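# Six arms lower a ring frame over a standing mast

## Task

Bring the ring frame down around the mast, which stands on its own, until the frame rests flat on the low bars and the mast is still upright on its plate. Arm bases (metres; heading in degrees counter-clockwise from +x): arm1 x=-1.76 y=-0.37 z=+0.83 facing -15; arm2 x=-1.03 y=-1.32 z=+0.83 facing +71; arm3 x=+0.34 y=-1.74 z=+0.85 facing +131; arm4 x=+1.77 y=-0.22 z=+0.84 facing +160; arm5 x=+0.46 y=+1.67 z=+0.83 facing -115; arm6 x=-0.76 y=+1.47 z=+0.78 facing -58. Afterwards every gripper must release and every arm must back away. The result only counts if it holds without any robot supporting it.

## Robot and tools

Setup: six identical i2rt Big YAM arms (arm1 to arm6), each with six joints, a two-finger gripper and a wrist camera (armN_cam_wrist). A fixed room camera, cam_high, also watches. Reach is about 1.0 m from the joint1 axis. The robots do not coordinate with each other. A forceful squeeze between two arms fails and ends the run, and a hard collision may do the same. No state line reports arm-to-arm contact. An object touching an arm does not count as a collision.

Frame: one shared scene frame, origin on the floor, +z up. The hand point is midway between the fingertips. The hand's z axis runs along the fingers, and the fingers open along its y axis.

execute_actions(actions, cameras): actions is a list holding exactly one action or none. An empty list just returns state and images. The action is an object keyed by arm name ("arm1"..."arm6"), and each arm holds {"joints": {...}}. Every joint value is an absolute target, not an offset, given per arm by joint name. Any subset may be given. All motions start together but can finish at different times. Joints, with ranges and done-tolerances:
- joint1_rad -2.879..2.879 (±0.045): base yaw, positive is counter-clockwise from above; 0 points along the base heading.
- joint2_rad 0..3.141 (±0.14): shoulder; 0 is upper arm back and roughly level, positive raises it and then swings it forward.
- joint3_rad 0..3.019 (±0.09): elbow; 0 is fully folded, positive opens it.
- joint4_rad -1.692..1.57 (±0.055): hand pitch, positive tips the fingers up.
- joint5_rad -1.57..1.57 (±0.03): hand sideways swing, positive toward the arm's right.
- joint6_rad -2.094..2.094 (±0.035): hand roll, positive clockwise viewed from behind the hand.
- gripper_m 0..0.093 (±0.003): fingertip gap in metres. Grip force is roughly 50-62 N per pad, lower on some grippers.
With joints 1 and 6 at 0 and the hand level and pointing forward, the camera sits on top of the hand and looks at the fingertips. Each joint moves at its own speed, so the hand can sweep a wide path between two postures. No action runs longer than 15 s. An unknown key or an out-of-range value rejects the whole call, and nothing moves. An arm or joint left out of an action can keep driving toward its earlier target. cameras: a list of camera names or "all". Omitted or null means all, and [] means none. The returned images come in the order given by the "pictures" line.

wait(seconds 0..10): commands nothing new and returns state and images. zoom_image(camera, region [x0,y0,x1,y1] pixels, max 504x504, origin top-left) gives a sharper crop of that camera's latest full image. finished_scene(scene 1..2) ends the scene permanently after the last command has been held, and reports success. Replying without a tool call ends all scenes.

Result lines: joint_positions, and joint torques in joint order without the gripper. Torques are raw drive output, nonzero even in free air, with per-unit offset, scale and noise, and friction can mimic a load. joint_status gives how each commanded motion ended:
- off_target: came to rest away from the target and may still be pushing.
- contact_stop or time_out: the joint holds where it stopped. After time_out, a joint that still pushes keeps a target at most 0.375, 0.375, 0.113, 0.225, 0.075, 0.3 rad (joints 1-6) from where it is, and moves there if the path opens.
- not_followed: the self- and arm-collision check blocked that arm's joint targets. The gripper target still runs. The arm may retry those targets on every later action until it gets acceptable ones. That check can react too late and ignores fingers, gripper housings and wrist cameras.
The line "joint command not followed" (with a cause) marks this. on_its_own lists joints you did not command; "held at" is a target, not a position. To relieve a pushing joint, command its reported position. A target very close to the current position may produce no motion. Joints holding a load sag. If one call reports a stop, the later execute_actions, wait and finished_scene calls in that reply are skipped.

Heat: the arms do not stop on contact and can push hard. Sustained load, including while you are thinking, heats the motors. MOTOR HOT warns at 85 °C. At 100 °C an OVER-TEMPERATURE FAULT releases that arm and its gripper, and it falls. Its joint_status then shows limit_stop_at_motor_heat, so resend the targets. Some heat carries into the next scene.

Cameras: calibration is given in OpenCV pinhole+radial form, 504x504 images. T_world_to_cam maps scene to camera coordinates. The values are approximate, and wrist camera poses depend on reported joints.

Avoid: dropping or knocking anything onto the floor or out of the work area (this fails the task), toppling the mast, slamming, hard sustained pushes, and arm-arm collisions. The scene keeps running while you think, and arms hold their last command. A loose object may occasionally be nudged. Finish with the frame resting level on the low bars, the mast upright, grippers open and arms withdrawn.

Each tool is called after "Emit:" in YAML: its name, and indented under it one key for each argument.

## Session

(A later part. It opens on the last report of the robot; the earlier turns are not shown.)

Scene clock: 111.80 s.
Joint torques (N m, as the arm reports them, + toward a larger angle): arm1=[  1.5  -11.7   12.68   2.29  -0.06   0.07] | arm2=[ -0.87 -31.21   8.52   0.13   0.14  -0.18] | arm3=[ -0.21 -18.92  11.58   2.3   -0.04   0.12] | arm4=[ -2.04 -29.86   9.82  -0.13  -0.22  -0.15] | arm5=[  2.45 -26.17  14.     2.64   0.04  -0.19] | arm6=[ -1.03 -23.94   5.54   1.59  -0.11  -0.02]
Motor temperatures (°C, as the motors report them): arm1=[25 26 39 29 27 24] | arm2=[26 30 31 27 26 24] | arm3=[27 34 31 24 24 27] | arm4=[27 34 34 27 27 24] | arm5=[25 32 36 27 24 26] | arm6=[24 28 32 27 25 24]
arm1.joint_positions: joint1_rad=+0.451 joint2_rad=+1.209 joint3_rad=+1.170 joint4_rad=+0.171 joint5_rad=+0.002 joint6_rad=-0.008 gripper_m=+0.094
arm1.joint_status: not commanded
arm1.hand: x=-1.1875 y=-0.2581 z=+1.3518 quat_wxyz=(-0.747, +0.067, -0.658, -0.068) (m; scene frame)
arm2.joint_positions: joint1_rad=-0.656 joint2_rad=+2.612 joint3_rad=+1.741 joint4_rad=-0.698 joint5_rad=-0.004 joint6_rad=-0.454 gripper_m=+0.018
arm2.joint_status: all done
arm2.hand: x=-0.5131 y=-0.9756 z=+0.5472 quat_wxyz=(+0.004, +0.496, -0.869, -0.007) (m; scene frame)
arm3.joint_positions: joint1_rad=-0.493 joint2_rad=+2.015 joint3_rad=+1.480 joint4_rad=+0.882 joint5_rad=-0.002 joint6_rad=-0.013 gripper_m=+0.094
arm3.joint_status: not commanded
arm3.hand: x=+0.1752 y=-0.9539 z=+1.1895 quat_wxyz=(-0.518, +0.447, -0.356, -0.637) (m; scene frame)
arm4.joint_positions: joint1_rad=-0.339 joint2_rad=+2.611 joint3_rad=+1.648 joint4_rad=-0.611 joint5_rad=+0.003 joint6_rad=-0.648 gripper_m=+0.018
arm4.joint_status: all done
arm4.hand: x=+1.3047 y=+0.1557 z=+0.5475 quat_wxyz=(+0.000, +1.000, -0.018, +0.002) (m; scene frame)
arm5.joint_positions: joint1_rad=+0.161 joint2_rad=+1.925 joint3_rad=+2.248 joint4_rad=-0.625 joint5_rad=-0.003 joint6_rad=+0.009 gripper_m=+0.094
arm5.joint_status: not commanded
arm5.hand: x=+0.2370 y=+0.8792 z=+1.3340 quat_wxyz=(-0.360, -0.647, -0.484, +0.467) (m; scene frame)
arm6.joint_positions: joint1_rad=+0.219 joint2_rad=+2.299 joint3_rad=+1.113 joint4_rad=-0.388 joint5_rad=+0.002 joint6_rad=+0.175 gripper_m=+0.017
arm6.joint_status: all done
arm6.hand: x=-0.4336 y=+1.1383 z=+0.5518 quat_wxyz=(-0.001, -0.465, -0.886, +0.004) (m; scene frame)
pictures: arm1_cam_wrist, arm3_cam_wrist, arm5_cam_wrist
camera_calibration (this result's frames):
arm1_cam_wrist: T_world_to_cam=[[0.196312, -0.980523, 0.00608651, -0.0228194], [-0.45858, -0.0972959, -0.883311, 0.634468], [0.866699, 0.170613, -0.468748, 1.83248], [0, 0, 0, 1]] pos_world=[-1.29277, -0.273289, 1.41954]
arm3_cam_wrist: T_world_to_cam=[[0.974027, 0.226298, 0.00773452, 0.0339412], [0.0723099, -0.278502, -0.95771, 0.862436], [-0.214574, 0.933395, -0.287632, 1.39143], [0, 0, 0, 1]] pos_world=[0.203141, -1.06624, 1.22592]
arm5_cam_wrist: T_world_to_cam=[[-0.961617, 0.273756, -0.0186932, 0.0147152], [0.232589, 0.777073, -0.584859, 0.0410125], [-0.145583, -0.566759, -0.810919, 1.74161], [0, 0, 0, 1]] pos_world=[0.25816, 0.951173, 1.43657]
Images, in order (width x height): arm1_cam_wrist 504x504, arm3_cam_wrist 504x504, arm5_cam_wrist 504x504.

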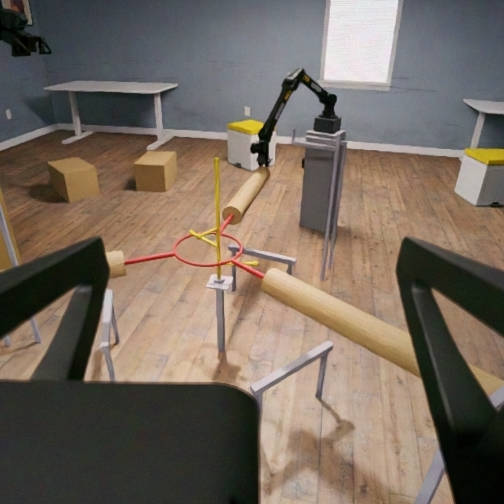

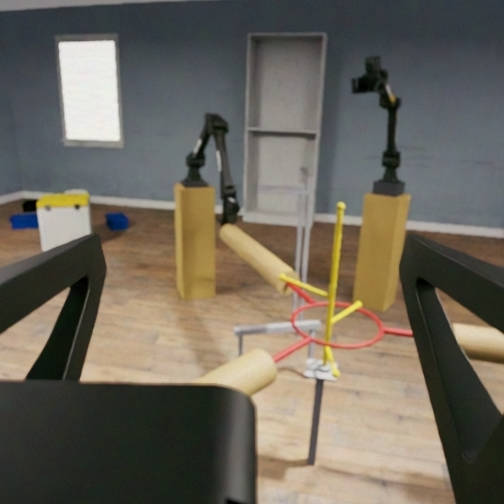

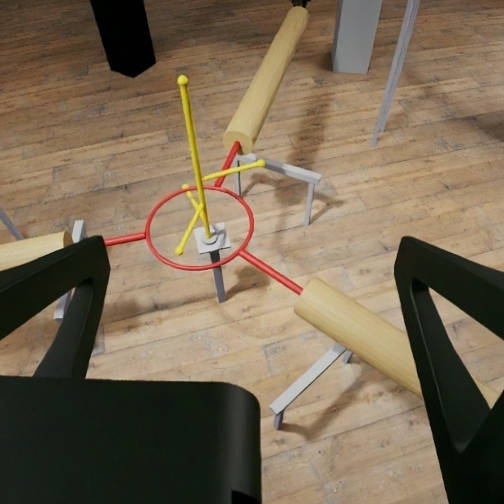

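Emit:
execute_actions:
  actions:
    - {"arm2":{"joints":{"joint1_rad":-0.74,"joint2_rad":2.46,"joint3_rad":1.575,"joint4_rad":-0.585,"joint6_rad":-0.55}},"arm4":{"joints":{"joint1_rad":-0.24,"joint2_rad":2.485,"joint3_rad":1.54,"joint4_rad":-0.53,"joint6_rad":-0.54}},"arm6":{"joints":{"joint1_rad":0.115,"joint2_rad":2.31,"joint3_rad":1.305,"joint4_rad":-0.49,"joint6_rad":0.06}}}
  cameras: []

Emit:
execute_actions:
  actions:
    - {"arm2":{"joints":{"joint1_rad":-0.84,"joint2_rad":2.41,"joint3_rad":1.428,"joint4_rad":-0.50,"joint6_rad":-0.65}},"arm4":{"joints":{"joint1_rad":-0.125,"joint2_rad":2.455,"joint3_rad":1.448,"joint4_rad":-0.475,"joint6_rad":-0.425}},"arm6":{"joints":{"joint1_rad":0.025,"joint2_rad":2.365,"joint3_rad":1.475,"joint4_rad":-0.60,"joint6_rad":-0.03}}}
  cameras: ["arm1_cam_wrist","arm3_cam_wrist","arm5_cam_wrist"]

Scene clock: 123.20 s.
Joint torques (N m, as the arm reports them, + toward a larger angle): arm1=[  1.46 -11.63  12.67   2.27  -0.06   0.07] | arm2=[  0.36 -29.09   6.2    0.55   0.05  -0.15] | arm3=[ -0.34 -18.93  11.56   2.32  -0.04   0.12] | arm4=[ -2.35 -28.54   7.03   0.46  -0.25  -0.02] | arm5=[  2.62 -26.26  13.95   2.6    0.04  -0.17] | arm6=[  0.12 -23.78   7.19   0.94  -0.25  -0.03]
Motor temperatures (°C, as the motors report them): arm1=[25 26 40 29 27 24] | arm2=[26 31 31 27 26 24] | arm3=[27 35 32 24 24 27] | arm4=[27 34 33 27 27 24] | arm5=[25 33 36 27 24 26] | arm6=[24 29 31 27 25 24]
arm1.joint_positions: joint1_rad=+0.451 joint2_rad=+1.209 joint3_rad=+1.170 joint4_rad=+0.171 joint5_rad=+0.002 joint6_rad=-0.008 gripper_m=+0.094
arm1.joint_status: not commanded
arm1.hand: x=-1.1875 y=-0.2581 z=+1.3518 quat_wxyz=(-0.747, +0.067, -0.658, -0.068) (m; scene frame)
arm2.joint_positions: joint1_rad=-0.749 joint2_rad=+2.523 joint3_rad=+1.552 joint4_rad=-0.602 joint5_rad=-0.002 joint6_rad=-0.543 gripper_m=+0.018
arm2.joint_status: all done
arm2.hand: x=-0.5225 y=-1.0472 z=+0.5556 quat_wxyz=(+0.006, +0.494, -0.869, -0.005) (m; scene frame)
arm3.joint_positions: joint1_rad=-0.493 joint2_rad=+2.015 joint3_rad=+1.480 joint4_rad=+0.882 joint5_rad=-0.002 joint6_rad=-0.013 gripper_m=+0.094
arm3.joint_status: not commanded
arm3.hand: x=+0.1752 y=-0.9539 z=+1.1895 quat_wxyz=(-0.518, +0.447, -0.356, -0.637) (m; scene frame)
arm4.joint_positions: joint1_rad=-0.235 joint2_rad=+2.548 joint3_rad=+1.513 joint4_rad=-0.539 joint5_rad=+0.004 joint6_rad=-0.544 gripper_m=+0.018
arm4.joint_status: all done
arm4.hand: x=+1.2945 y=+0.0878 z=+0.5553 quat_wxyz=(+0.000, +1.000, -0.018, +0.002) (m; scene frame)
arm5.joint_positions: joint1_rad=+0.161 joint2_rad=+1.925 joint3_rad=+2.248 joint4_rad=-0.625 joint5_rad=-0.003 joint6_rad=+0.009 gripper_m=+0.094
arm5.joint_status: not commanded
arm5.hand: x=+0.2370 y=+0.8792 z=+1.3340 quat_wxyz=(-0.360, -0.647, -0.484, +0.467) (m; scene frame)
arm6.joint_positions: joint1_rad=+0.102 joint2_rad=+2.339 joint3_rad=+1.257 joint4_rad=-0.497 joint5_rad=+0.005 joint6_rad=+0.056 gripper_m=+0.017
arm6.joint_status: all done
arm6.hand: x=-0.4480 y=+1.0673 z=+0.5572 quat_wxyz=(+0.001, -0.463, -0.886, +0.004) (m; scene frame)
pictures: none
No camera images: the call's "cameras" was empty. Leave "cameras" out to get every camera's image.

Scene clock: 124.27 s.
Joint torques (N m, as the arm reports them, + toward a larger angle): arm1=[  1.48 -11.59  12.68   2.28  -0.06   0.07] | arm2=[  0.   -27.32   5.68   0.38  -0.05  -0.16] | arm3=[ -0.33 -18.79  11.56   2.3   -0.04   0.13] | arm4=[ -2.16 -27.36   6.35   0.3   -0.21  -0.07] | arm5=[  2.47 -26.69  14.03   2.61   0.06  -0.17] | arm6=[  0.25 -25.39   8.17   0.9   -0.36  -0.03]
Motor temperatures (°C, as the motors report them): arm1=[25 26 40 29 27 24] | arm2=[26 31 31 27 26 24] | arm3=[27 35 32 24 24 27] | arm4=[27 34 33 27 27 24] | arm5=[25 33 36 27 24 26] | arm6=[24 29 31 27 25 24]
arm1.joint_positions: joint1_rad=+0.451 joint2_rad=+1.209 joint3_rad=+1.170 joint4_rad=+0.171 joint5_rad=+0.002 joint6_rad=-0.008 gripper_m=+0.094
arm1.joint_status: not commanded
arm1.hand: x=-1.1875 y=-0.2581 z=+1.3518 quat_wxyz=(-0.747, +0.067, -0.658, -0.068) (m; scene frame)
arm2.joint_positions: joint1_rad=-0.848 joint2_rad=+2.465 joint3_rad=+1.402 joint4_rad=-0.512 joint5_rad=+0.000 joint6_rad=-0.641 gripper_m=+0.018
arm2.joint_status: all done
arm2.hand: x=-0.5351 y=-1.1152 z=+0.5567 quat_wxyz=(+0.007, +0.494, -0.870, -0.004) (m; scene frame)
arm3.joint_positions: joint1_rad=-0.493 joint2_rad=+2.015 joint3_rad=+1.480 joint4_rad=+0.882 joint5_rad=-0.002 joint6_rad=-0.013 gripper_m=+0.094
arm3.joint_status: not commanded
arm3.hand: x=+0.1752 y=-0.9539 z=+1.1895 quat_wxyz=(-0.518, +0.447, -0.356, -0.637) (m; scene frame)
arm4.joint_positions: joint1_rad=-0.118 joint2_rad=+2.515 joint3_rad=+1.422 joint4_rad=-0.480 joint5_rad=+0.004 joint6_rad=-0.424 gripper_m=+0.018
arm4.joint_status: all done
arm4.hand: x=+1.2830 y=+0.0193 z=+0.5563 quat_wxyz=(-0.001, +1.000, -0.019, +0.002) (m; scene frame)
arm5.joint_positions: joint1_rad=+0.161 joint2_rad=+1.925 joint3_rad=+2.248 joint4_rad=-0.625 joint5_rad=-0.003 joint6_rad=+0.009 gripper_m=+0.094
arm5.joint_status: not commanded
arm5.hand: x=+0.2370 y=+0.8792 z=+1.3340 quat_wxyz=(-0.360, -0.647, -0.484, +0.467) (m; scene frame)
arm6.joint_positions: joint1_rad=+0.010 joint2_rad=+2.394 joint3_rad=+1.422 joint4_rad=-0.605 joint5_rad=+0.008 joint6_rad=-0.035 gripper_m=+0.017
arm6.joint_status: all done
arm6.hand: x=-0.4602 y=+0.9995 z=+0.5621 quat_wxyz=(+0.001, -0.464, -0.886, +0.005) (m; scene frame)
pictures: arm1_cam_wrist, arm3_cam_wrist, arm5_cam_wrist
camera_calibration (this result's frames):
arm1_cam_wrist: T_world_to_cam=[[0.196312, -0.980523, 0.00608651, -0.0228194], [-0.45858, -0.0972959, -0.883311, 0.634468], [0.866699, 0.170613, -0.468748, 1.83248], [0, 0, 0, 1]] pos_world=[-1.29277, -0.273289, 1.41954]
arm3_cam_wrist: T_world_to_cam=[[0.974027, 0.226298, 0.00773452, 0.0339412], [0.0723099, -0.278502, -0.95771, 0.862436], [-0.214574, 0.933395, -0.287632, 1.39143], [0, 0, 0, 1]] pos_world=[0.203141, -1.06624, 1.22592]
arm5_cam_wrist: T_world_to_cam=[[-0.961617, 0.273756, -0.0186932, 0.0147152], [0.232589, 0.777073, -0.584859, 0.0410125], [-0.145583, -0.566759, -0.810919, 1.74161], [0, 0, 0, 1]] pos_world=[0.25816, 0.951173, 1.43657]
Images, in order (width x height): arm1_cam_wrist 504x504, arm3_cam_wrist 504x504, arm5_cam_wrist 504x504.

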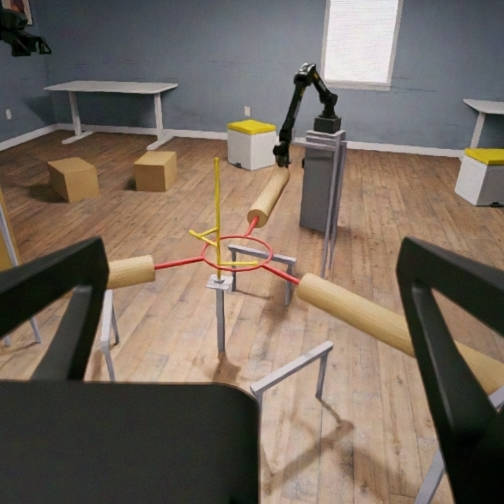

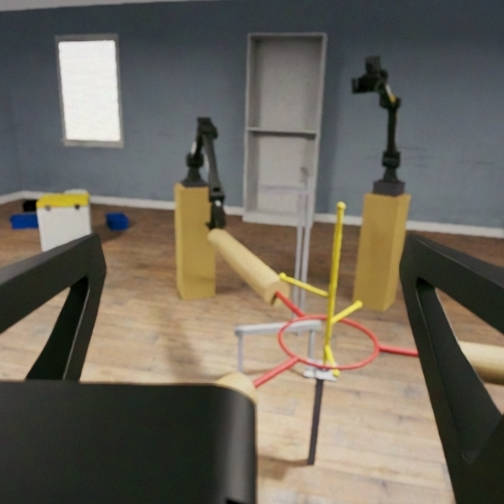

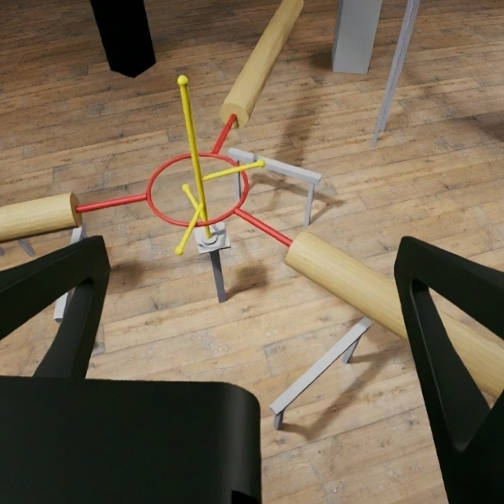

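Emit:
execute_actions:
  actions:
    - {"arm2":{"joints":{"joint2_rad":2.615,"joint3_rad":1.57,"joint4_rad":-0.41}},"arm4":{"joints":{"joint2_rad":2.665,"joint3_rad":1.608,"joint4_rad":-0.40}},"arm6":{"joints":{"joint2_rad":2.55,"joint3_rad":1.568,"joint4_rad":-0.475}}}
  cameras: ["arm1_cam_wrist","cam_high","arm5_cam_wrist"]

Scene clock: 129.40 s.
Joint torques (N m, as the arm reports them, + toward a larger angle): arm1=[  1.48 -11.67  12.65   2.29  -0.06   0.08] | arm2=[ -0.24 -28.53   5.84   0.35   0.04  -0.15] | arm3=[ -0.27 -18.93  11.55   2.3   -0.05   0.13] | arm4=[ -2.06 -27.69   7.44   0.46  -0.35   0.05] | arm5=[  2.8  -26.37  14.06   2.63   0.05  -0.17] | arm6=[  0.02 -28.76   7.22   1.17  -0.35   0.01]
Motor temperatures (°C, as the motors report them): arm1=[25 26 40 29 27 24] | arm2=[26 31 30 27 26 24] | arm3=[27 35 32 24 24 27] | arm4=[27 34 33 27 27 24] | arm5=[25 33 36 27 24 26] | arm6=[24 29 32 27 25 24]
arm1.joint_positions: joint1_rad=+0.451 joint2_rad=+1.209 joint3_rad=+1.170 joint4_rad=+0.171 joint5_rad=+0.002 joint6_rad=-0.008 gripper_m=+0.094
arm1.joint_status: not commanded
arm1.hand: x=-1.1875 y=-0.2581 z=+1.3518 quat_wxyz=(-0.747, +0.067, -0.658, -0.068) (m; scene frame)
arm2.joint_positions: joint1_rad=-0.845 joint2_rad=+2.680 joint3_rad=+1.534 joint4_rad=-0.420 joint5_rad=-0.002 joint6_rad=-0.644 gripper_m=+0.018
arm2.joint_status: all done
arm2.hand: x=-0.5324 y=-1.1113 z=+0.4661 quat_wxyz=(+0.003, +0.496, -0.868, -0.005) (m; scene frame)
arm3.joint_positions: joint1_rad=-0.493 joint2_rad=+2.015 joint3_rad=+1.480 joint4_rad=+0.882 joint5_rad=-0.002 joint6_rad=-0.013 gripper_m=+0.094
arm3.joint_status: not commanded
arm3.hand: x=+0.1752 y=-0.9539 z=+1.1895 quat_wxyz=(-0.518, +0.447, -0.356, -0.637) (m; scene frame)
arm4.joint_positions: joint1_rad=-0.125 joint2_rad=+2.726 joint3_rad=+1.565 joint4_rad=-0.411 joint5_rad=+0.007 joint6_rad=-0.435 gripper_m=+0.018
arm4.joint_status: all done
arm4.hand: x=+1.2815 y=+0.0247 z=+0.4688 quat_wxyz=(-0.002, +1.000, -0.017, +0.002) (m; scene frame)
arm5.joint_positions: joint1_rad=+0.161 joint2_rad=+1.925 joint3_rad=+2.248 joint4_rad=-0.625 joint5_rad=-0.003 joint6_rad=+0.009 gripper_m=+0.094
arm5.joint_status: not commanded
arm5.hand: x=+0.2370 y=+0.8792 z=+1.3340 quat_wxyz=(-0.360, -0.647, -0.484, +0.467) (m; scene frame)
arm6.joint_positions: joint1_rad=+0.011 joint2_rad=+2.609 joint3_rad=+1.518 joint4_rad=-0.486 joint5_rad=+0.008 joint6_rad=-0.037 gripper_m=+0.017
arm6.joint_status: all done
arm6.hand: x=-0.4609 y=+1.0005 z=+0.4648 quat_wxyz=(+0.001, -0.463, -0.886, +0.005) (m; scene frame)
pictures: arm1_cam_wrist, arm5_cam_wrist, cam_high
camera_calibration (this result's frames):
arm1_cam_wrist: T_world_to_cam=[[0.196312, -0.980523, 0.00608651, -0.0228194], [-0.45858, -0.0972959, -0.883311, 0.634468], [0.866699, 0.170613, -0.468748, 1.83248], [0, 0, 0, 1]] pos_world=[-1.29277, -0.273289, 1.41954]
arm5_cam_wrist: T_world_to_cam=[[-0.961617, 0.273756, -0.0186932, 0.0147152], [0.232589, 0.777073, -0.584859, 0.0410125], [-0.145583, -0.566759, -0.810919, 1.74161], [0, 0, 0, 1]] pos_world=[0.25816, 0.951173, 1.43657]
Images, in order (width x height): arm1_cam_wrist 504x504, arm5_cam_wrist 504x504, cam_high 504x504.

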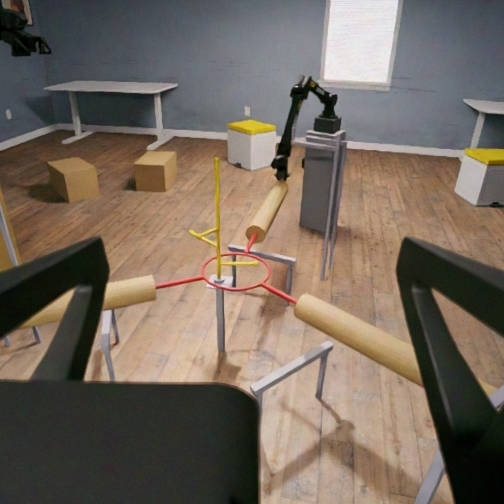

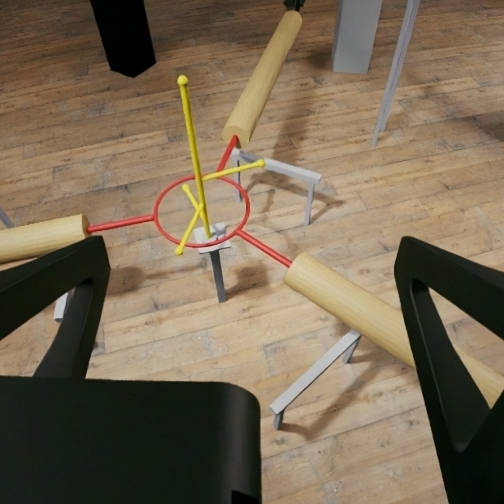

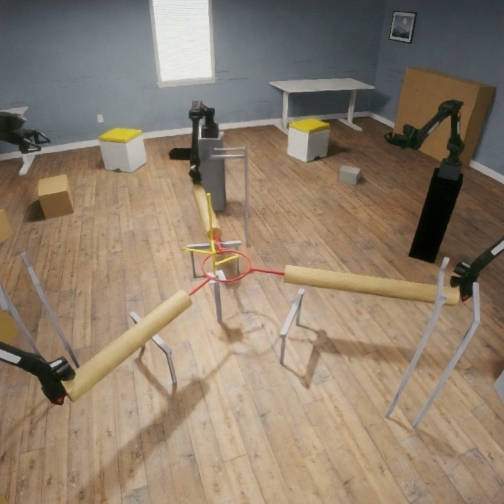

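Emit:
execute_actions:
  actions:
    - {"arm2":{"joints":{"joint1_rad":-0.635,"joint3_rad":1.46,"joint4_rad":-0.335,"joint6_rad":-0.365}},"arm4":{"joints":{"joint1_rad":-0.065,"joint2_rad":2.70,"joint6_rad":-0.30}},"arm6":{"joints":{"joint1_rad":0.165,"joint2_rad":2.52,"joint3_rad":1.44,"joint4_rad":-0.395,"joint6_rad":0.185}}}
  cameras: []

Emit:
execute_actions:
  actions:
    - {"arm2":{"joints":{"joint1_rad":-0.41,"joint6_rad":-0.08}},"arm4":{"joints":{"joint1_rad":-0.003,"joint3_rad":1.62,"joint6_rad":-0.18}},"arm6":{"joints":{"joint1_rad":0.34,"joint2_rad":2.51,"joint3_rad":1.385,"joint4_rad":-0.35,"joint6_rad":0.42}}}
  cameras: ["arm1_cam_wrist","cam_high","arm5_cam_wrist"]

Scene clock: 137.83 s.
Joint torques (N m, as the arm reports them, + toward a larger angle): arm1=[  1.46 -11.63  12.7    2.29  -0.06   0.07] | arm2=[ -1.56 -26.99   3.53   0.53   0.09  -0.14] | arm3=[ -0.43 -19.11  11.56   2.28  -0.03   0.13] | arm4=[ -2.22 -25.86   6.94   0.57  -0.35   0.04] | arm5=[  2.42 -26.72  13.94   2.65   0.06  -0.17] | arm6=[ -1.94 -28.89   4.28   1.57  -0.01  -0.15]
Motor temperatures (°C, as the motors report them): arm1=[25 26 41 29 27 24] | arm2=[26 32 30 27 26 24] | arm3=[27 35 32 24 24 27] | arm4=[27 34 32 27 27 24] | arm5=[25 33 37 27 24 26] | arm6=[24 30 31 27 25 24]
arm1.joint_positions: joint1_rad=+0.451 joint2_rad=+1.209 joint3_rad=+1.170 joint4_rad=+0.171 joint5_rad=+0.002 joint6_rad=-0.008 gripper_m=+0.094
arm1.joint_status: not commanded
arm1.hand: x=-1.1875 y=-0.2581 z=+1.3518 quat_wxyz=(-0.747, +0.067, -0.658, -0.068) (m; scene frame)
arm2.joint_positions: joint1_rad=-0.624 joint2_rad=+2.674 joint3_rad=+1.450 joint4_rad=-0.350 joint5_rad=-0.003 joint6_rad=-0.360 gripper_m=+0.018
arm2.joint_status: all done
arm2.hand: x=-0.6155 y=-1.0225 z=+0.4587 quat_wxyz=(+0.007, +0.468, -0.883, -0.005) (m; scene frame)
arm3.joint_positions: joint1_rad=-0.493 joint2_rad=+2.015 joint3_rad=+1.480 joint4_rad=+0.882 joint5_rad=-0.002 joint6_rad=-0.013 gripper_m=+0.094
arm3.joint_status: not commanded
arm3.hand: x=+0.1752 y=-0.9539 z=+1.1895 quat_wxyz=(-0.518, +0.447, -0.356, -0.637) (m; scene frame)
arm4.joint_positions: joint1_rad=-0.061 joint2_rad=+2.734 joint3_rad=+1.570 joint4_rad=-0.411 joint5_rad=+0.007 joint6_rad=-0.310 gripper_m=+0.018
arm4.joint_status: all done
arm4.hand: x=+1.2676 y=-0.0072 z=+0.4653 quat_wxyz=(-0.002, +0.999, -0.048, +0.003) (m; scene frame)
arm5.joint_positions: joint1_rad=+0.161 joint2_rad=+1.925 joint3_rad=+2.248 joint4_rad=-0.625 joint5_rad=-0.003 joint6_rad=+0.009 gripper_m=+0.094
arm5.joint_status: not commanded
arm5.hand: x=+0.2370 y=+0.8792 z=+1.3340 quat_wxyz=(-0.360, -0.647, -0.484, +0.467) (m; scene frame)
arm6.joint_positions: joint1_rad=+0.175 joint2_rad=+2.591 joint3_rad=+1.422 joint4_rad=-0.417 joint5_rad=+0.000 joint6_rad=+0.190 gripper_m=+0.017
arm6.joint_status: all done
arm6.hand: x=-0.4085 y=+1.0801 z=+0.4579 quat_wxyz=(+0.004, -0.490, -0.872, +0.001) (m; scene frame)
pictures: none
No camera images: the call's "cameras" was empty. Leave "cameras" out to get every camera's image.

Scene clock: 138.93 s.
Joint torques (N m, as the arm reports them, + toward a larger angle): arm1=[  1.47 -11.56  12.64   2.3   -0.06   0.07] | arm2=[ -2.12 -26.35   4.     0.3    0.25  -0.14] | arm3=[ -0.35 -19.11  11.55   2.23  -0.05   0.12] | arm4=[ -1.63 -25.54   7.2    0.57  -0.24   0.06] | arm5=[  2.44 -26.27  14.1    2.54   0.07  -0.18] | arm6=[ -1.79 -27.81   3.67   1.57   0.12  -0.13]
Motor temperatures (°C, as the motors report them): arm1=[25 26 41 29 27 24] | arm2=[26 32 29 27 26 24] | arm3=[27 35 32 24 24 27] | arm4=[27 34 32 27 27 24] | arm5=[25 33 37 27 24 26] | arm6=[25 30 31 27 25 24]
arm1.joint_positions: joint1_rad=+0.451 joint2_rad=+1.209 joint3_rad=+1.170 joint4_rad=+0.171 joint5_rad=+0.002 joint6_rad=-0.008 gripper_m=+0.094
arm1.joint_status: not commanded
arm1.hand: x=-1.1875 y=-0.2581 z=+1.3518 quat_wxyz=(-0.747, +0.067, -0.658, -0.068) (m; scene frame)
arm2.joint_positions: joint1_rad=-0.395 joint2_rad=+2.664 joint3_rad=+1.444 joint4_rad=-0.344 joint5_rad=-0.006 joint6_rad=-0.074 gripper_m=+0.018
arm2.joint_status: all done
arm2.hand: x=-0.6932 y=-0.9317 z=+0.4639 quat_wxyz=(+0.003, +0.443, -0.897, -0.008) (m; scene frame)
arm3.joint_positions: joint1_rad=-0.493 joint2_rad=+2.015 joint3_rad=+1.480 joint4_rad=+0.882 joint5_rad=-0.002 joint6_rad=-0.013 gripper_m=+0.094
arm3.joint_status: not commanded
arm3.hand: x=+0.1752 y=-0.9539 z=+1.1895 quat_wxyz=(-0.518, +0.447, -0.356, -0.637) (m; scene frame)
arm4.joint_positions: joint1_rad=-0.001 joint2_rad=+2.734 joint3_rad=+1.581 joint4_rad=-0.411 joint5_rad=+0.005 joint6_rad=-0.190 gripper_m=+0.018
arm4.joint_status: all done
arm4.hand: x=+1.2496 y=-0.0359 z=+0.4669 quat_wxyz=(-0.002, +0.997, -0.078, -0.002) (m; scene frame)
arm5.joint_positions: joint1_rad=+0.161 joint2_rad=+1.925 joint3_rad=+2.248 joint4_rad=-0.625 joint5_rad=-0.003 joint6_rad=+0.009 gripper_m=+0.094
arm5.joint_status: not commanded
arm5.hand: x=+0.2370 y=+0.8792 z=+1.3340 quat_wxyz=(-0.360, -0.647, -0.484, +0.467) (m; scene frame)
arm6.joint_positions: joint1_rad=+0.349 joint2_rad=+2.577 joint3_rad=+1.372 joint4_rad=-0.372 joint5_rad=-0.003 joint6_rad=+0.423 gripper_m=+0.017
arm6.joint_status: all done
arm6.hand: x=-0.3560 y=+1.1551 z=+0.4573 quat_wxyz=(-0.001, -0.516, -0.857, +0.001) (m; scene frame)
pictures: arm1_cam_wrist, arm5_cam_wrist, cam_high
camera_calibration (this result's frames):
arm1_cam_wrist: T_world_to_cam=[[0.196312, -0.980523, 0.00608651, -0.0228194], [-0.45858, -0.0972959, -0.883311, 0.634468], [0.866699, 0.170613, -0.468748, 1.83248], [0, 0, 0, 1]] pos_world=[-1.29277, -0.273289, 1.41954]
arm5_cam_wrist: T_world_to_cam=[[-0.961617, 0.273756, -0.0186932, 0.0147152], [0.232589, 0.777073, -0.584859, 0.0410125], [-0.145583, -0.566759, -0.810919, 1.74161], [0, 0, 0, 1]] pos_world=[0.25816, 0.951173, 1.43657]
Images, in order (width x height): arm1_cam_wrist 504x504, arm5_cam_wrist 504x504, cam_high 504x504.

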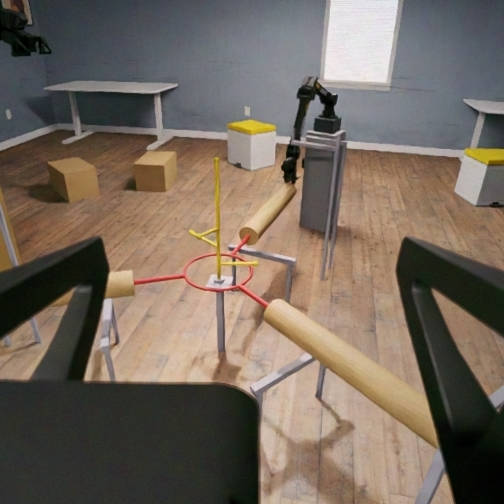

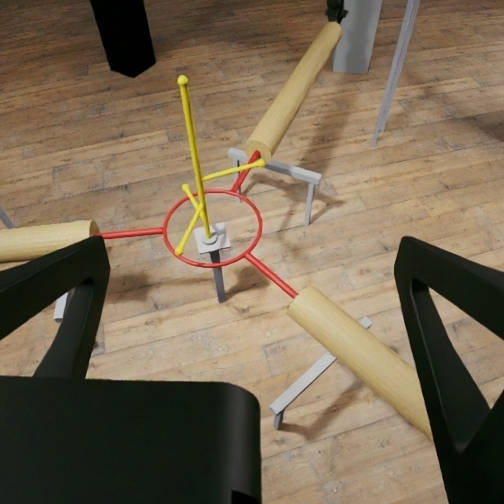

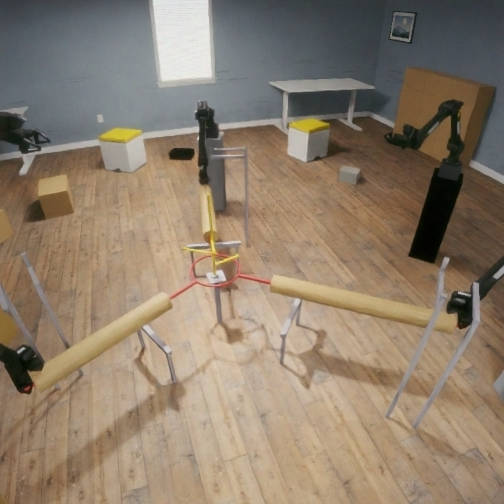

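Emit:
execute_actions:
  actions:
    - {"arm2":{"joints":{"joint2_rad":2.80,"joint3_rad":1.635,"joint4_rad":-0.30}},"arm4":{"joints":{"joint2_rad":2.885,"joint3_rad":1.81,"joint4_rad":-0.385}},"arm6":{"joints":{"joint2_rad":2.70,"joint3_rad":1.54,"joint4_rad":-0.30}}}
  cameras: []

Emit:
execute_actions:
  actions:
    - {"arm2":{"joints":{"joint2_rad":2.90,"joint3_rad":1.72}},"arm4":{"joints":{"joint2_rad":2.985,"joint3_rad":1.905}},"arm6":{"joints":{"joint2_rad":2.795,"joint3_rad":1.615,"joint4_rad":-0.29}}}
  cameras: ["arm1_cam_wrist","cam_high","arm5_cam_wrist"]

Scene clock: 145.70 s.
Joint torques (N m, as the arm reports them, + toward a larger angle): arm1=[  1.41 -11.67  12.67   2.3   -0.05   0.07] | arm2=[ -2.15 -27.41   4.65   0.37   0.26  -0.15] | arm3=[ -0.52 -18.89  11.55   2.32  -0.04   0.14] | arm4=[ -2.22 -28.37   7.47   0.46  -0.25   0.06] | arm5=[  2.89 -26.67  14.03   2.53   0.07  -0.2 ] | arm6=[ -2.05 -27.34   5.28   1.48   0.12  -0.13]
Motor temperatures (°C, as the motors report them): arm1=[25 27 41 29 27 24] | arm2=[26 32 29 27 26 24] | arm3=[27 35 32 24 24 27] | arm4=[27 34 32 27 27 24] | arm5=[25 33 37 27 24 26] | arm6=[24 30 31 27 25 24]
arm1.joint_positions: joint1_rad=+0.451 joint2_rad=+1.209 joint3_rad=+1.170 joint4_rad=+0.171 joint5_rad=+0.002 joint6_rad=-0.008 gripper_m=+0.094
arm1.joint_status: not commanded
arm1.hand: x=-1.1875 y=-0.2581 z=+1.3518 quat_wxyz=(-0.747, +0.067, -0.658, -0.068) (m; scene frame)
arm2.joint_positions: joint1_rad=-0.397 joint2_rad=+2.861 joint3_rad=+1.605 joint4_rad=-0.310 joint5_rad=-0.007 joint6_rad=-0.074 gripper_m=+0.018
arm2.joint_status: all done
arm2.hand: x=-0.6922 y=-0.9303 z=+0.3856 quat_wxyz=(+0.004, +0.442, -0.897, -0.008) (m; scene frame)
arm3.joint_positions: joint1_rad=-0.493 joint2_rad=+2.015 joint3_rad=+1.480 joint4_rad=+0.882 joint5_rad=-0.002 joint6_rad=-0.013 gripper_m=+0.094
arm3.joint_status: not commanded
arm3.hand: x=+0.1752 y=-0.9539 z=+1.1895 quat_wxyz=(-0.518, +0.447, -0.356, -0.637) (m; scene frame)
arm4.joint_positions: joint1_rad=-0.001 joint2_rad=+2.942 joint3_rad=+1.766 joint4_rad=-0.394 joint5_rad=+0.004 joint6_rad=-0.190 gripper_m=+0.018
arm4.joint_status: all done
arm4.hand: x=+1.2492 y=-0.0359 z=+0.3841 quat_wxyz=(-0.001, +0.997, -0.078, +0.001) (m; scene frame)
arm5.joint_positions: joint1_rad=+0.161 joint2_rad=+1.925 joint3_rad=+2.248 joint4_rad=-0.625 joint5_rad=-0.003 joint6_rad=+0.009 gripper_m=+0.094
arm5.joint_status: not commanded
arm5.hand: x=+0.2370 y=+0.8792 z=+1.3340 quat_wxyz=(-0.360, -0.647, -0.484, +0.467) (m; scene frame)
arm6.joint_positions: joint1_rad=+0.349 joint2_rad=+2.755 joint3_rad=+1.499 joint4_rad=-0.322 joint5_rad=-0.003 joint6_rad=+0.423 gripper_m=+0.017
arm6.joint_status: all done
arm6.hand: x=-0.3547 y=+1.1537 z=+0.3854 quat_wxyz=(+0.000, -0.516, -0.857, +0.001) (m; scene frame)
pictures: none
No camera images: the call's "cameras" was empty. Leave "cameras" out to get every camera's image.

Scene clock: 146.47 s.
Joint torques (N m, as the arm reports them, + toward a larger angle): arm1=[  1.45 -11.6   12.65   2.29  -0.06   0.07] | arm2=[ -1.76 -25.24   5.39   0.53   0.18  -0.14] | arm3=[ -0.56 -19.04  11.6    2.27  -0.04   0.13] | arm4=[ -2.09 -26.71   8.07   0.64  -0.25   0.08] | arm5=[  2.64 -26.31  13.97   2.68   0.06  -0.17] | arm6=[ -1.72 -25.44   5.92   1.79   0.25  -0.12]
Motor temperatures (°C, as the motors report them): arm1=[25 27 41 29 27 24] | arm2=[26 32 29 27 26 24] | arm3=[27 35 32 24 24 27] | arm4=[27 34 32 27 27 24] | arm5=[25 33 37 27 24 26] | arm6=[24 30 31 27 25 24]
arm1.joint_positions: joint1_rad=+0.451 joint2_rad=+1.209 joint3_rad=+1.170 joint4_rad=+0.171 joint5_rad=+0.002 joint6_rad=-0.008 gripper_m=+0.094
arm1.joint_status: not commanded
arm1.hand: x=-1.1875 y=-0.2581 z=+1.3518 quat_wxyz=(-0.747, +0.067, -0.658, -0.068) (m; scene frame)
arm2.joint_positions: joint1_rad=-0.397 joint2_rad=+2.935 joint3_rad=+1.680 joint4_rad=-0.314 joint5_rad=-0.005 joint6_rad=-0.074 gripper_m=+0.018
arm2.joint_status: all done
arm2.hand: x=-0.6912 y=-0.9292 z=+0.3573 quat_wxyz=(+0.005, +0.442, -0.897, -0.007) (m; scene frame)
arm3.joint_positions: joint1_rad=-0.493 joint2_rad=+2.015 joint3_rad=+1.480 joint4_rad=+0.882 joint5_rad=-0.002 joint6_rad=-0.013 gripper_m=+0.094
arm3.joint_status: not commanded
arm3.hand: x=+0.1752 y=-0.9539 z=+1.1895 quat_wxyz=(-0.518, +0.447, -0.356, -0.637) (m; scene frame)
arm4.joint_positions: joint1_rad=-0.003 joint2_rad=+3.027 joint3_rad=+1.854 joint4_rad=-0.399 joint5_rad=+0.005 joint6_rad=-0.189 gripper_m=+0.018
arm4.joint_status: all done
arm4.hand: x=+1.2496 y=-0.0351 z=+0.3518 quat_wxyz=(-0.002, +0.997, -0.079, +0.002) (m; scene frame)
arm5.joint_positions: joint1_rad=+0.161 joint2_rad=+1.925 joint3_rad=+2.248 joint4_rad=-0.625 joint5_rad=-0.003 joint6_rad=+0.009 gripper_m=+0.094
arm5.joint_status: not commanded
arm5.hand: x=+0.2370 y=+0.8792 z=+1.3340 quat_wxyz=(-0.360, -0.647, -0.484, +0.467) (m; scene frame)
arm6.joint_positions: joint1_rad=+0.349 joint2_rad=+2.830 joint3_rad=+1.565 joint4_rad=-0.319 joint5_rad=-0.006 joint6_rad=+0.423 gripper_m=+0.017
arm6.joint_status: all done
arm6.hand: x=-0.3541 y=+1.1537 z=+0.3557 quat_wxyz=(+0.003, -0.516, -0.857, -0.001) (m; scene frame)
pictures: arm1_cam_wrist, arm5_cam_wrist, cam_high
camera_calibration (this result's frames):
arm1_cam_wrist: T_world_to_cam=[[0.196312, -0.980523, 0.00608651, -0.0228194], [-0.45858, -0.0972959, -0.883311, 0.634468], [0.866699, 0.170613, -0.468748, 1.83248], [0, 0, 0, 1]] pos_world=[-1.29277, -0.273289, 1.41954]
arm5_cam_wrist: T_world_to_cam=[[-0.961617, 0.273756, -0.0186932, 0.0147152], [0.232589, 0.777073, -0.584859, 0.0410125], [-0.145583, -0.566759, -0.810919, 1.74161], [0, 0, 0, 1]] pos_world=[0.25816, 0.951173, 1.43657]
Images, in order (width x height): arm1_cam_wrist 504x504, arm5_cam_wrist 504x504, cam_high 504x504.

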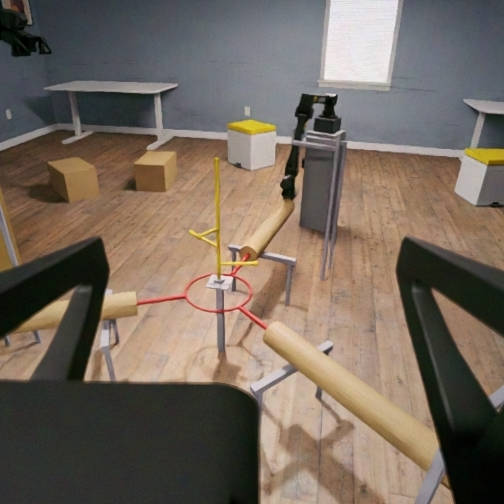

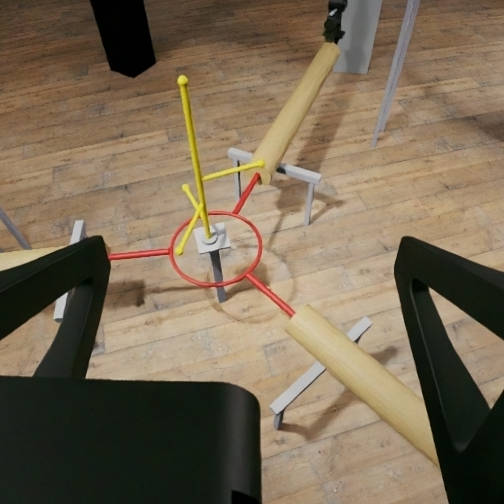

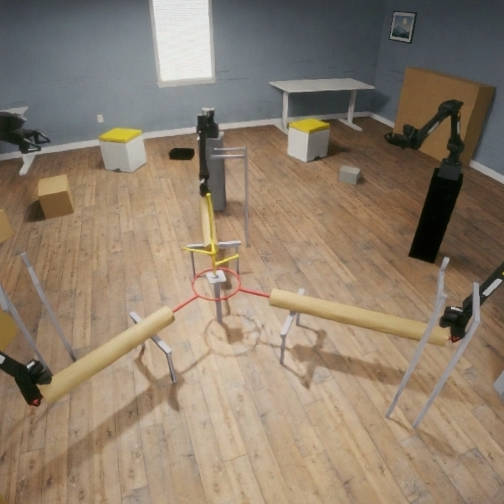

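Emit:
execute_actions:
  actions:
    - {"arm2":{"joints":{"joint2_rad":3.0,"joint3_rad":1.81}},"arm4":{"joints":{"joint2_rad":3.085,"joint3_rad":2.01,"joint4_rad":-0.40}},"arm6":{"joints":{"joint2_rad":2.895,"joint3_rad":1.70}}}
  cameras: []

Scene clock: 150.57 s.
Joint torques (N m, as the arm reports them, + toward a larger angle): arm1=[  1.44 -11.62  12.66   2.3   -0.05   0.07] | arm2=[ -1.9  -17.18  10.37   1.99   0.2   -0.14] | arm3=[ -0.41 -18.72  11.56   2.28  -0.05   0.13] | arm4=[ -1.88 -17.61  13.97   1.41  -0.1    0.07] | arm5=[  2.56 -26.39  13.9    2.61   0.07  -0.17] | arm6=[ -1.73 -19.76   9.54   2.74   0.23  -0.11]
Motor temperatures (°C, as the motors report them): arm1=[25 27 41 29 27 24] | arm2=[26 31 29 27 26 24] | arm3=[27 35 32 24 24 27] | arm4=[27 34 33 27 27 24] | arm5=[25 33 37 27 24 26] | arm6=[24 30 31 27 25 24]
arm1.joint_positions: joint1_rad=+0.451 joint2_rad=+1.209 joint3_rad=+1.170 joint4_rad=+0.171 joint5_rad=+0.002 joint6_rad=-0.008 gripper_m=+0.094
arm1.joint_status: not commanded
arm1.hand: x=-1.1875 y=-0.2581 z=+1.3518 quat_wxyz=(-0.747, +0.067, -0.658, -0.068) (m; scene frame)
arm2.joint_positions: joint1_rad=-0.397 joint2_rad=+2.937 joint3_rad=+1.699 joint4_rad=-0.356 joint5_rad=-0.005 joint6_rad=-0.074 gripper_m=+0.018
arm2.joint_status: joint3_rad time_out (moved +0.019 of +0.130); the others done
arm2.on_its_own: joint3_rad reads +1.699 and still pushes toward +1.810 since a time_out
arm2.hand: x=-0.6912 y=-0.9293 z=+0.3587 quat_wxyz=(+0.017, +0.442, -0.897, -0.002) (m; scene frame)
arm3.joint_positions: joint1_rad=-0.493 joint2_rad=+2.015 joint3_rad=+1.480 joint4_rad=+0.882 joint5_rad=-0.002 joint6_rad=-0.013 gripper_m=+0.094
arm3.joint_status: not commanded
arm3.hand: x=+0.1752 y=-0.9539 z=+1.1895 quat_wxyz=(-0.518, +0.447, -0.356, -0.637) (m; scene frame)
arm4.joint_positions: joint1_rad=-0.004 joint2_rad=+3.032 joint3_rad=+1.872 joint4_rad=-0.430 joint5_rad=+0.001 joint6_rad=-0.191 gripper_m=+0.018
arm4.joint_status: joint3_rad time_out (moved +0.018 of +0.156); the others done
arm4.on_its_own: joint3_rad reads +1.872 and still pushes toward +1.985 since a time_out
arm4.hand: x=+1.2496 y=-0.0349 z=+0.3519 quat_wxyz=(+0.003, +0.997, -0.079, +0.010) (m; scene frame)
arm5.joint_positions: joint1_rad=+0.161 joint2_rad=+1.925 joint3_rad=+2.248 joint4_rad=-0.625 joint5_rad=-0.003 joint6_rad=+0.009 gripper_m=+0.094
arm5.joint_status: not commanded
arm5.hand: x=+0.2370 y=+0.8792 z=+1.3340 quat_wxyz=(-0.360, -0.647, -0.484, +0.467) (m; scene frame)
arm6.joint_positions: joint1_rad=+0.349 joint2_rad=+2.860 joint3_rad=+1.602 joint4_rad=-0.343 joint5_rad=-0.006 joint6_rad=+0.423 gripper_m=+0.017
arm6.joint_status: joint3_rad time_out (moved +0.036 of +0.135); the others done
arm6.on_its_own: joint3_rad reads +1.602 and still pushes toward +1.700 since a time_out
arm6.hand: x=-0.3543 y=+1.1537 z=+0.3454 quat_wxyz=(+0.011, -0.516, -0.857, -0.002) (m; scene frame)
pictures: none
No camera images: the call's "cameras" was empty. Leave "cameras" out to get every camera's image.

Landed.

Emit:
execute_actions:
  actions:
    - {"arm2":{"joints":{"joint2_rad":2.92,"joint3_rad":1.69,"joint4_rad":-0.35,"gripper_m":0.093}},"arm4":{"joints":{"joint2_rad":3.01,"joint3_rad":1.86,"joint4_rad":-0.43,"gripper_m":0.093}},"arm6":{"joints":{"joint2_rad":2.84,"joint3_rad":1.59,"joint4_rad":-0.34,"gripper_m":0.093}}}
  cameras: []

Emit:
execute_actions:
  actions:
    - {"arm2":{"joints":{"joint2_rad":2.3,"joint3_rad":0.95,"joint4_rad":-0.4}},"arm4":{"joints":{"joint2_rad":2.4,"joint3_rad":1.1,"joint4_rad":-0.45}},"arm6":{"joints":{"joint2_rad":2.2,"joint3_rad":0.9,"joint4_rad":-0.4}}}
  cameras: ["cam_high"]

Scene clock: 155.90 s.
Joint torques (N m, as the arm reports them, + toward a larger angle): arm1=[  1.44 -11.58  12.68   2.28  -0.06   0.07] | arm2=[ -1.71 -24.     2.65   0.22   0.13  -0.15] | arm3=[ -0.35 -18.89  11.5    2.32  -0.04   0.11] | arm4=[ -1.96 -24.63   3.34   0.45  -0.1    0.05] | arm5=[  2.47 -26.33  14.1    2.63   0.07  -0.15] | arm6=[ -1.81 -24.49   1.95   0.92   0.13  -0.12]
Motor temperatures (°C, as the motors report them): arm1=[25 27 41 29 27 24] | arm2=[26 31 30 27 26 24] | arm3=[27 35 32 24 24 27] | arm4=[27 33 34 27 27 24] | arm5=[25 33 37 27 24 26] | arm6=[24 30 32 27 25 24]
arm1.joint_positions: joint1_rad=+0.451 joint2_rad=+1.209 joint3_rad=+1.170 joint4_rad=+0.171 joint5_rad=+0.002 joint6_rad=-0.008 gripper_m=+0.094
arm1.joint_status: not commanded
arm1.hand: x=-1.1875 y=-0.2581 z=+1.3518 quat_wxyz=(-0.747, +0.067, -0.658, -0.068) (m; scene frame)
arm2.joint_positions: joint1_rad=-0.397 joint2_rad=+2.940 joint3_rad=+1.689 joint4_rad=-0.359 joint5_rad=-0.003 joint6_rad=-0.074 gripper_m=+0.093
arm2.joint_status: all done
arm2.hand: x=-0.6967 y=-0.9361 z=+0.3560 quat_wxyz=(+0.024, +0.442, -0.897, +0.002) (m; scene frame)
arm3.joint_positions: joint1_rad=-0.493 joint2_rad=+2.015 joint3_rad=+1.480 joint4_rad=+0.882 joint5_rad=-0.002 joint6_rad=-0.013 gripper_m=+0.094
arm3.joint_status: not commanded
arm3.hand: x=+0.1752 y=-0.9539 z=+1.1895 quat_wxyz=(-0.518, +0.447, -0.356, -0.637) (m; scene frame)
arm4.joint_positions: joint1_rad=-0.005 joint2_rad=+3.032 joint3_rad=+1.859 joint4_rad=-0.440 joint5_rad=+0.001 joint6_rad=-0.191 gripper_m=+0.093
arm4.joint_status: all done
arm4.hand: x=+1.2592 y=-0.0380 z=+0.3503 quat_wxyz=(+0.006, +0.997, -0.079, +0.021) (m; scene frame)
arm5.joint_positions: joint1_rad=+0.161 joint2_rad=+1.925 joint3_rad=+2.248 joint4_rad=-0.625 joint5_rad=-0.003 joint6_rad=+0.009 gripper_m=+0.094
arm5.joint_status: not commanded
arm5.hand: x=+0.2370 y=+0.8792 z=+1.3340 quat_wxyz=(-0.360, -0.647, -0.484, +0.467) (m; scene frame)
arm6.joint_positions: joint1_rad=+0.349 joint2_rad=+2.861 joint3_rad=+1.594 joint4_rad=-0.348 joint5_rad=-0.003 joint6_rad=+0.423 gripper_m=+0.093
arm6.joint_status: all done
arm6.hand: x=-0.3597 y=+1.1573 z=+0.3442 quat_wxyz=(+0.018, -0.516, -0.856, -0.001) (m; scene frame)
pictures: none
No camera images: the call's "cameras" was empty. Leave "cameras" out to get every camera's image.

Scene clock: 157.43 s.
Joint torques (N m, as the arm reports them, + toward a larger angle): arm1=[  1.37 -11.54  12.64   2.28  -0.05   0.06] | arm2=[ -1.94 -17.86   2.14  -0.66   0.13  -0.15] | arm3=[ -0.35 -18.93  11.57   2.27  -0.04   0.12] | arm4=[ -1.94 -18.09   2.9   -0.44  -0.1    0.04] | arm5=[  2.49 -26.34  14.02   2.63   0.06  -0.17] | arm6=[ -1.78 -15.83   2.15   0.26   0.14  -0.12]
Motor temperatures (°C, as the motors report them): arm1=[25 27 41 29 27 24] | arm2=[26 31 30 27 26 24] | arm3=[27 36 32 24 24 27] | arm4=[27 33 34 27 27 24] | arm5=[25 33 37 27 24 26] | arm6=[24 30 31 27 25 24]
arm1.joint_positions: joint1_rad=+0.451 joint2_rad=+1.209 joint3_rad=+1.170 joint4_rad=+0.171 joint5_rad=+0.002 joint6_rad=-0.008 gripper_m=+0.094
arm1.joint_status: not commanded
arm1.hand: x=-1.1875 y=-0.2581 z=+1.3518 quat_wxyz=(-0.747, +0.067, -0.658, -0.068) (m; scene frame)
arm2.joint_positions: joint1_rad=-0.397 joint2_rad=+2.308 joint3_rad=+0.942 joint4_rad=-0.391 joint5_rad=-0.003 joint6_rad=-0.074 gripper_m=+0.093
arm2.joint_status: all done
arm2.hand: x=-0.7993 y=-1.0547 z=+0.5749 quat_wxyz=(+0.092, +0.440, -0.893, +0.029) (m; scene frame)
arm3.joint_positions: joint1_rad=-0.493 joint2_rad=+2.015 joint3_rad=+1.480 joint4_rad=+0.882 joint5_rad=-0.002 joint6_rad=-0.013 gripper_m=+0.094
arm3.joint_status: not commanded
arm3.hand: x=+0.1752 y=-0.9539 z=+1.1895 quat_wxyz=(-0.518, +0.447, -0.356, -0.637) (m; scene frame)
arm4.joint_positions: joint1_rad=-0.005 joint2_rad=+2.404 joint3_rad=+1.091 joint4_rad=-0.445 joint5_rad=+0.001 joint6_rad=-0.191 gripper_m=+0.093
arm4.joint_status: all done
arm4.hand: x=+1.3945 y=-0.0870 z=+0.5677 quat_wxyz=(+0.025, +0.992, -0.079, +0.091) (m; scene frame)
arm5.joint_positions: joint1_rad=+0.161 joint2_rad=+1.925 joint3_rad=+2.248 joint4_rad=-0.625 joint5_rad=-0.003 joint6_rad=+0.009 gripper_m=+0.094
arm5.joint_status: not commanded
arm5.hand: x=+0.2370 y=+0.8792 z=+1.3340 quat_wxyz=(-0.360, -0.647, -0.484, +0.467) (m; scene frame)
arm6.joint_positions: joint1_rad=+0.349 joint2_rad=+2.192 joint3_rad=+0.897 joint4_rad=-0.394 joint5_rad=-0.003 joint6_rad=+0.423 gripper_m=+0.093
arm6.joint_status: all done
arm6.hand: x=-0.4674 y=+1.2425 z=+0.5702 quat_wxyz=(+0.055, -0.515, -0.855, -0.005) (m; scene frame)
pictures: cam_high
Images, in order (width x height): cam_high 504x504.

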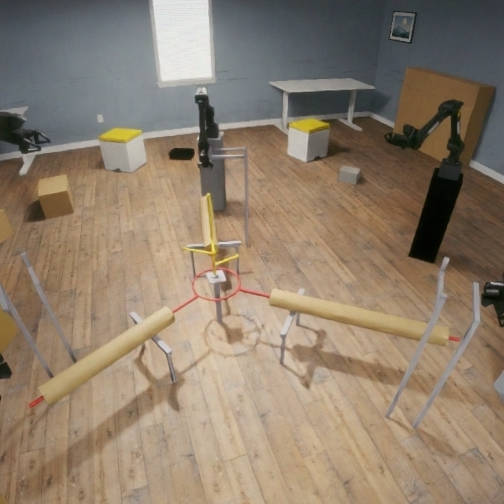

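Emit:
finished_scene:
  scene: 1

The scene is finished: the task was done.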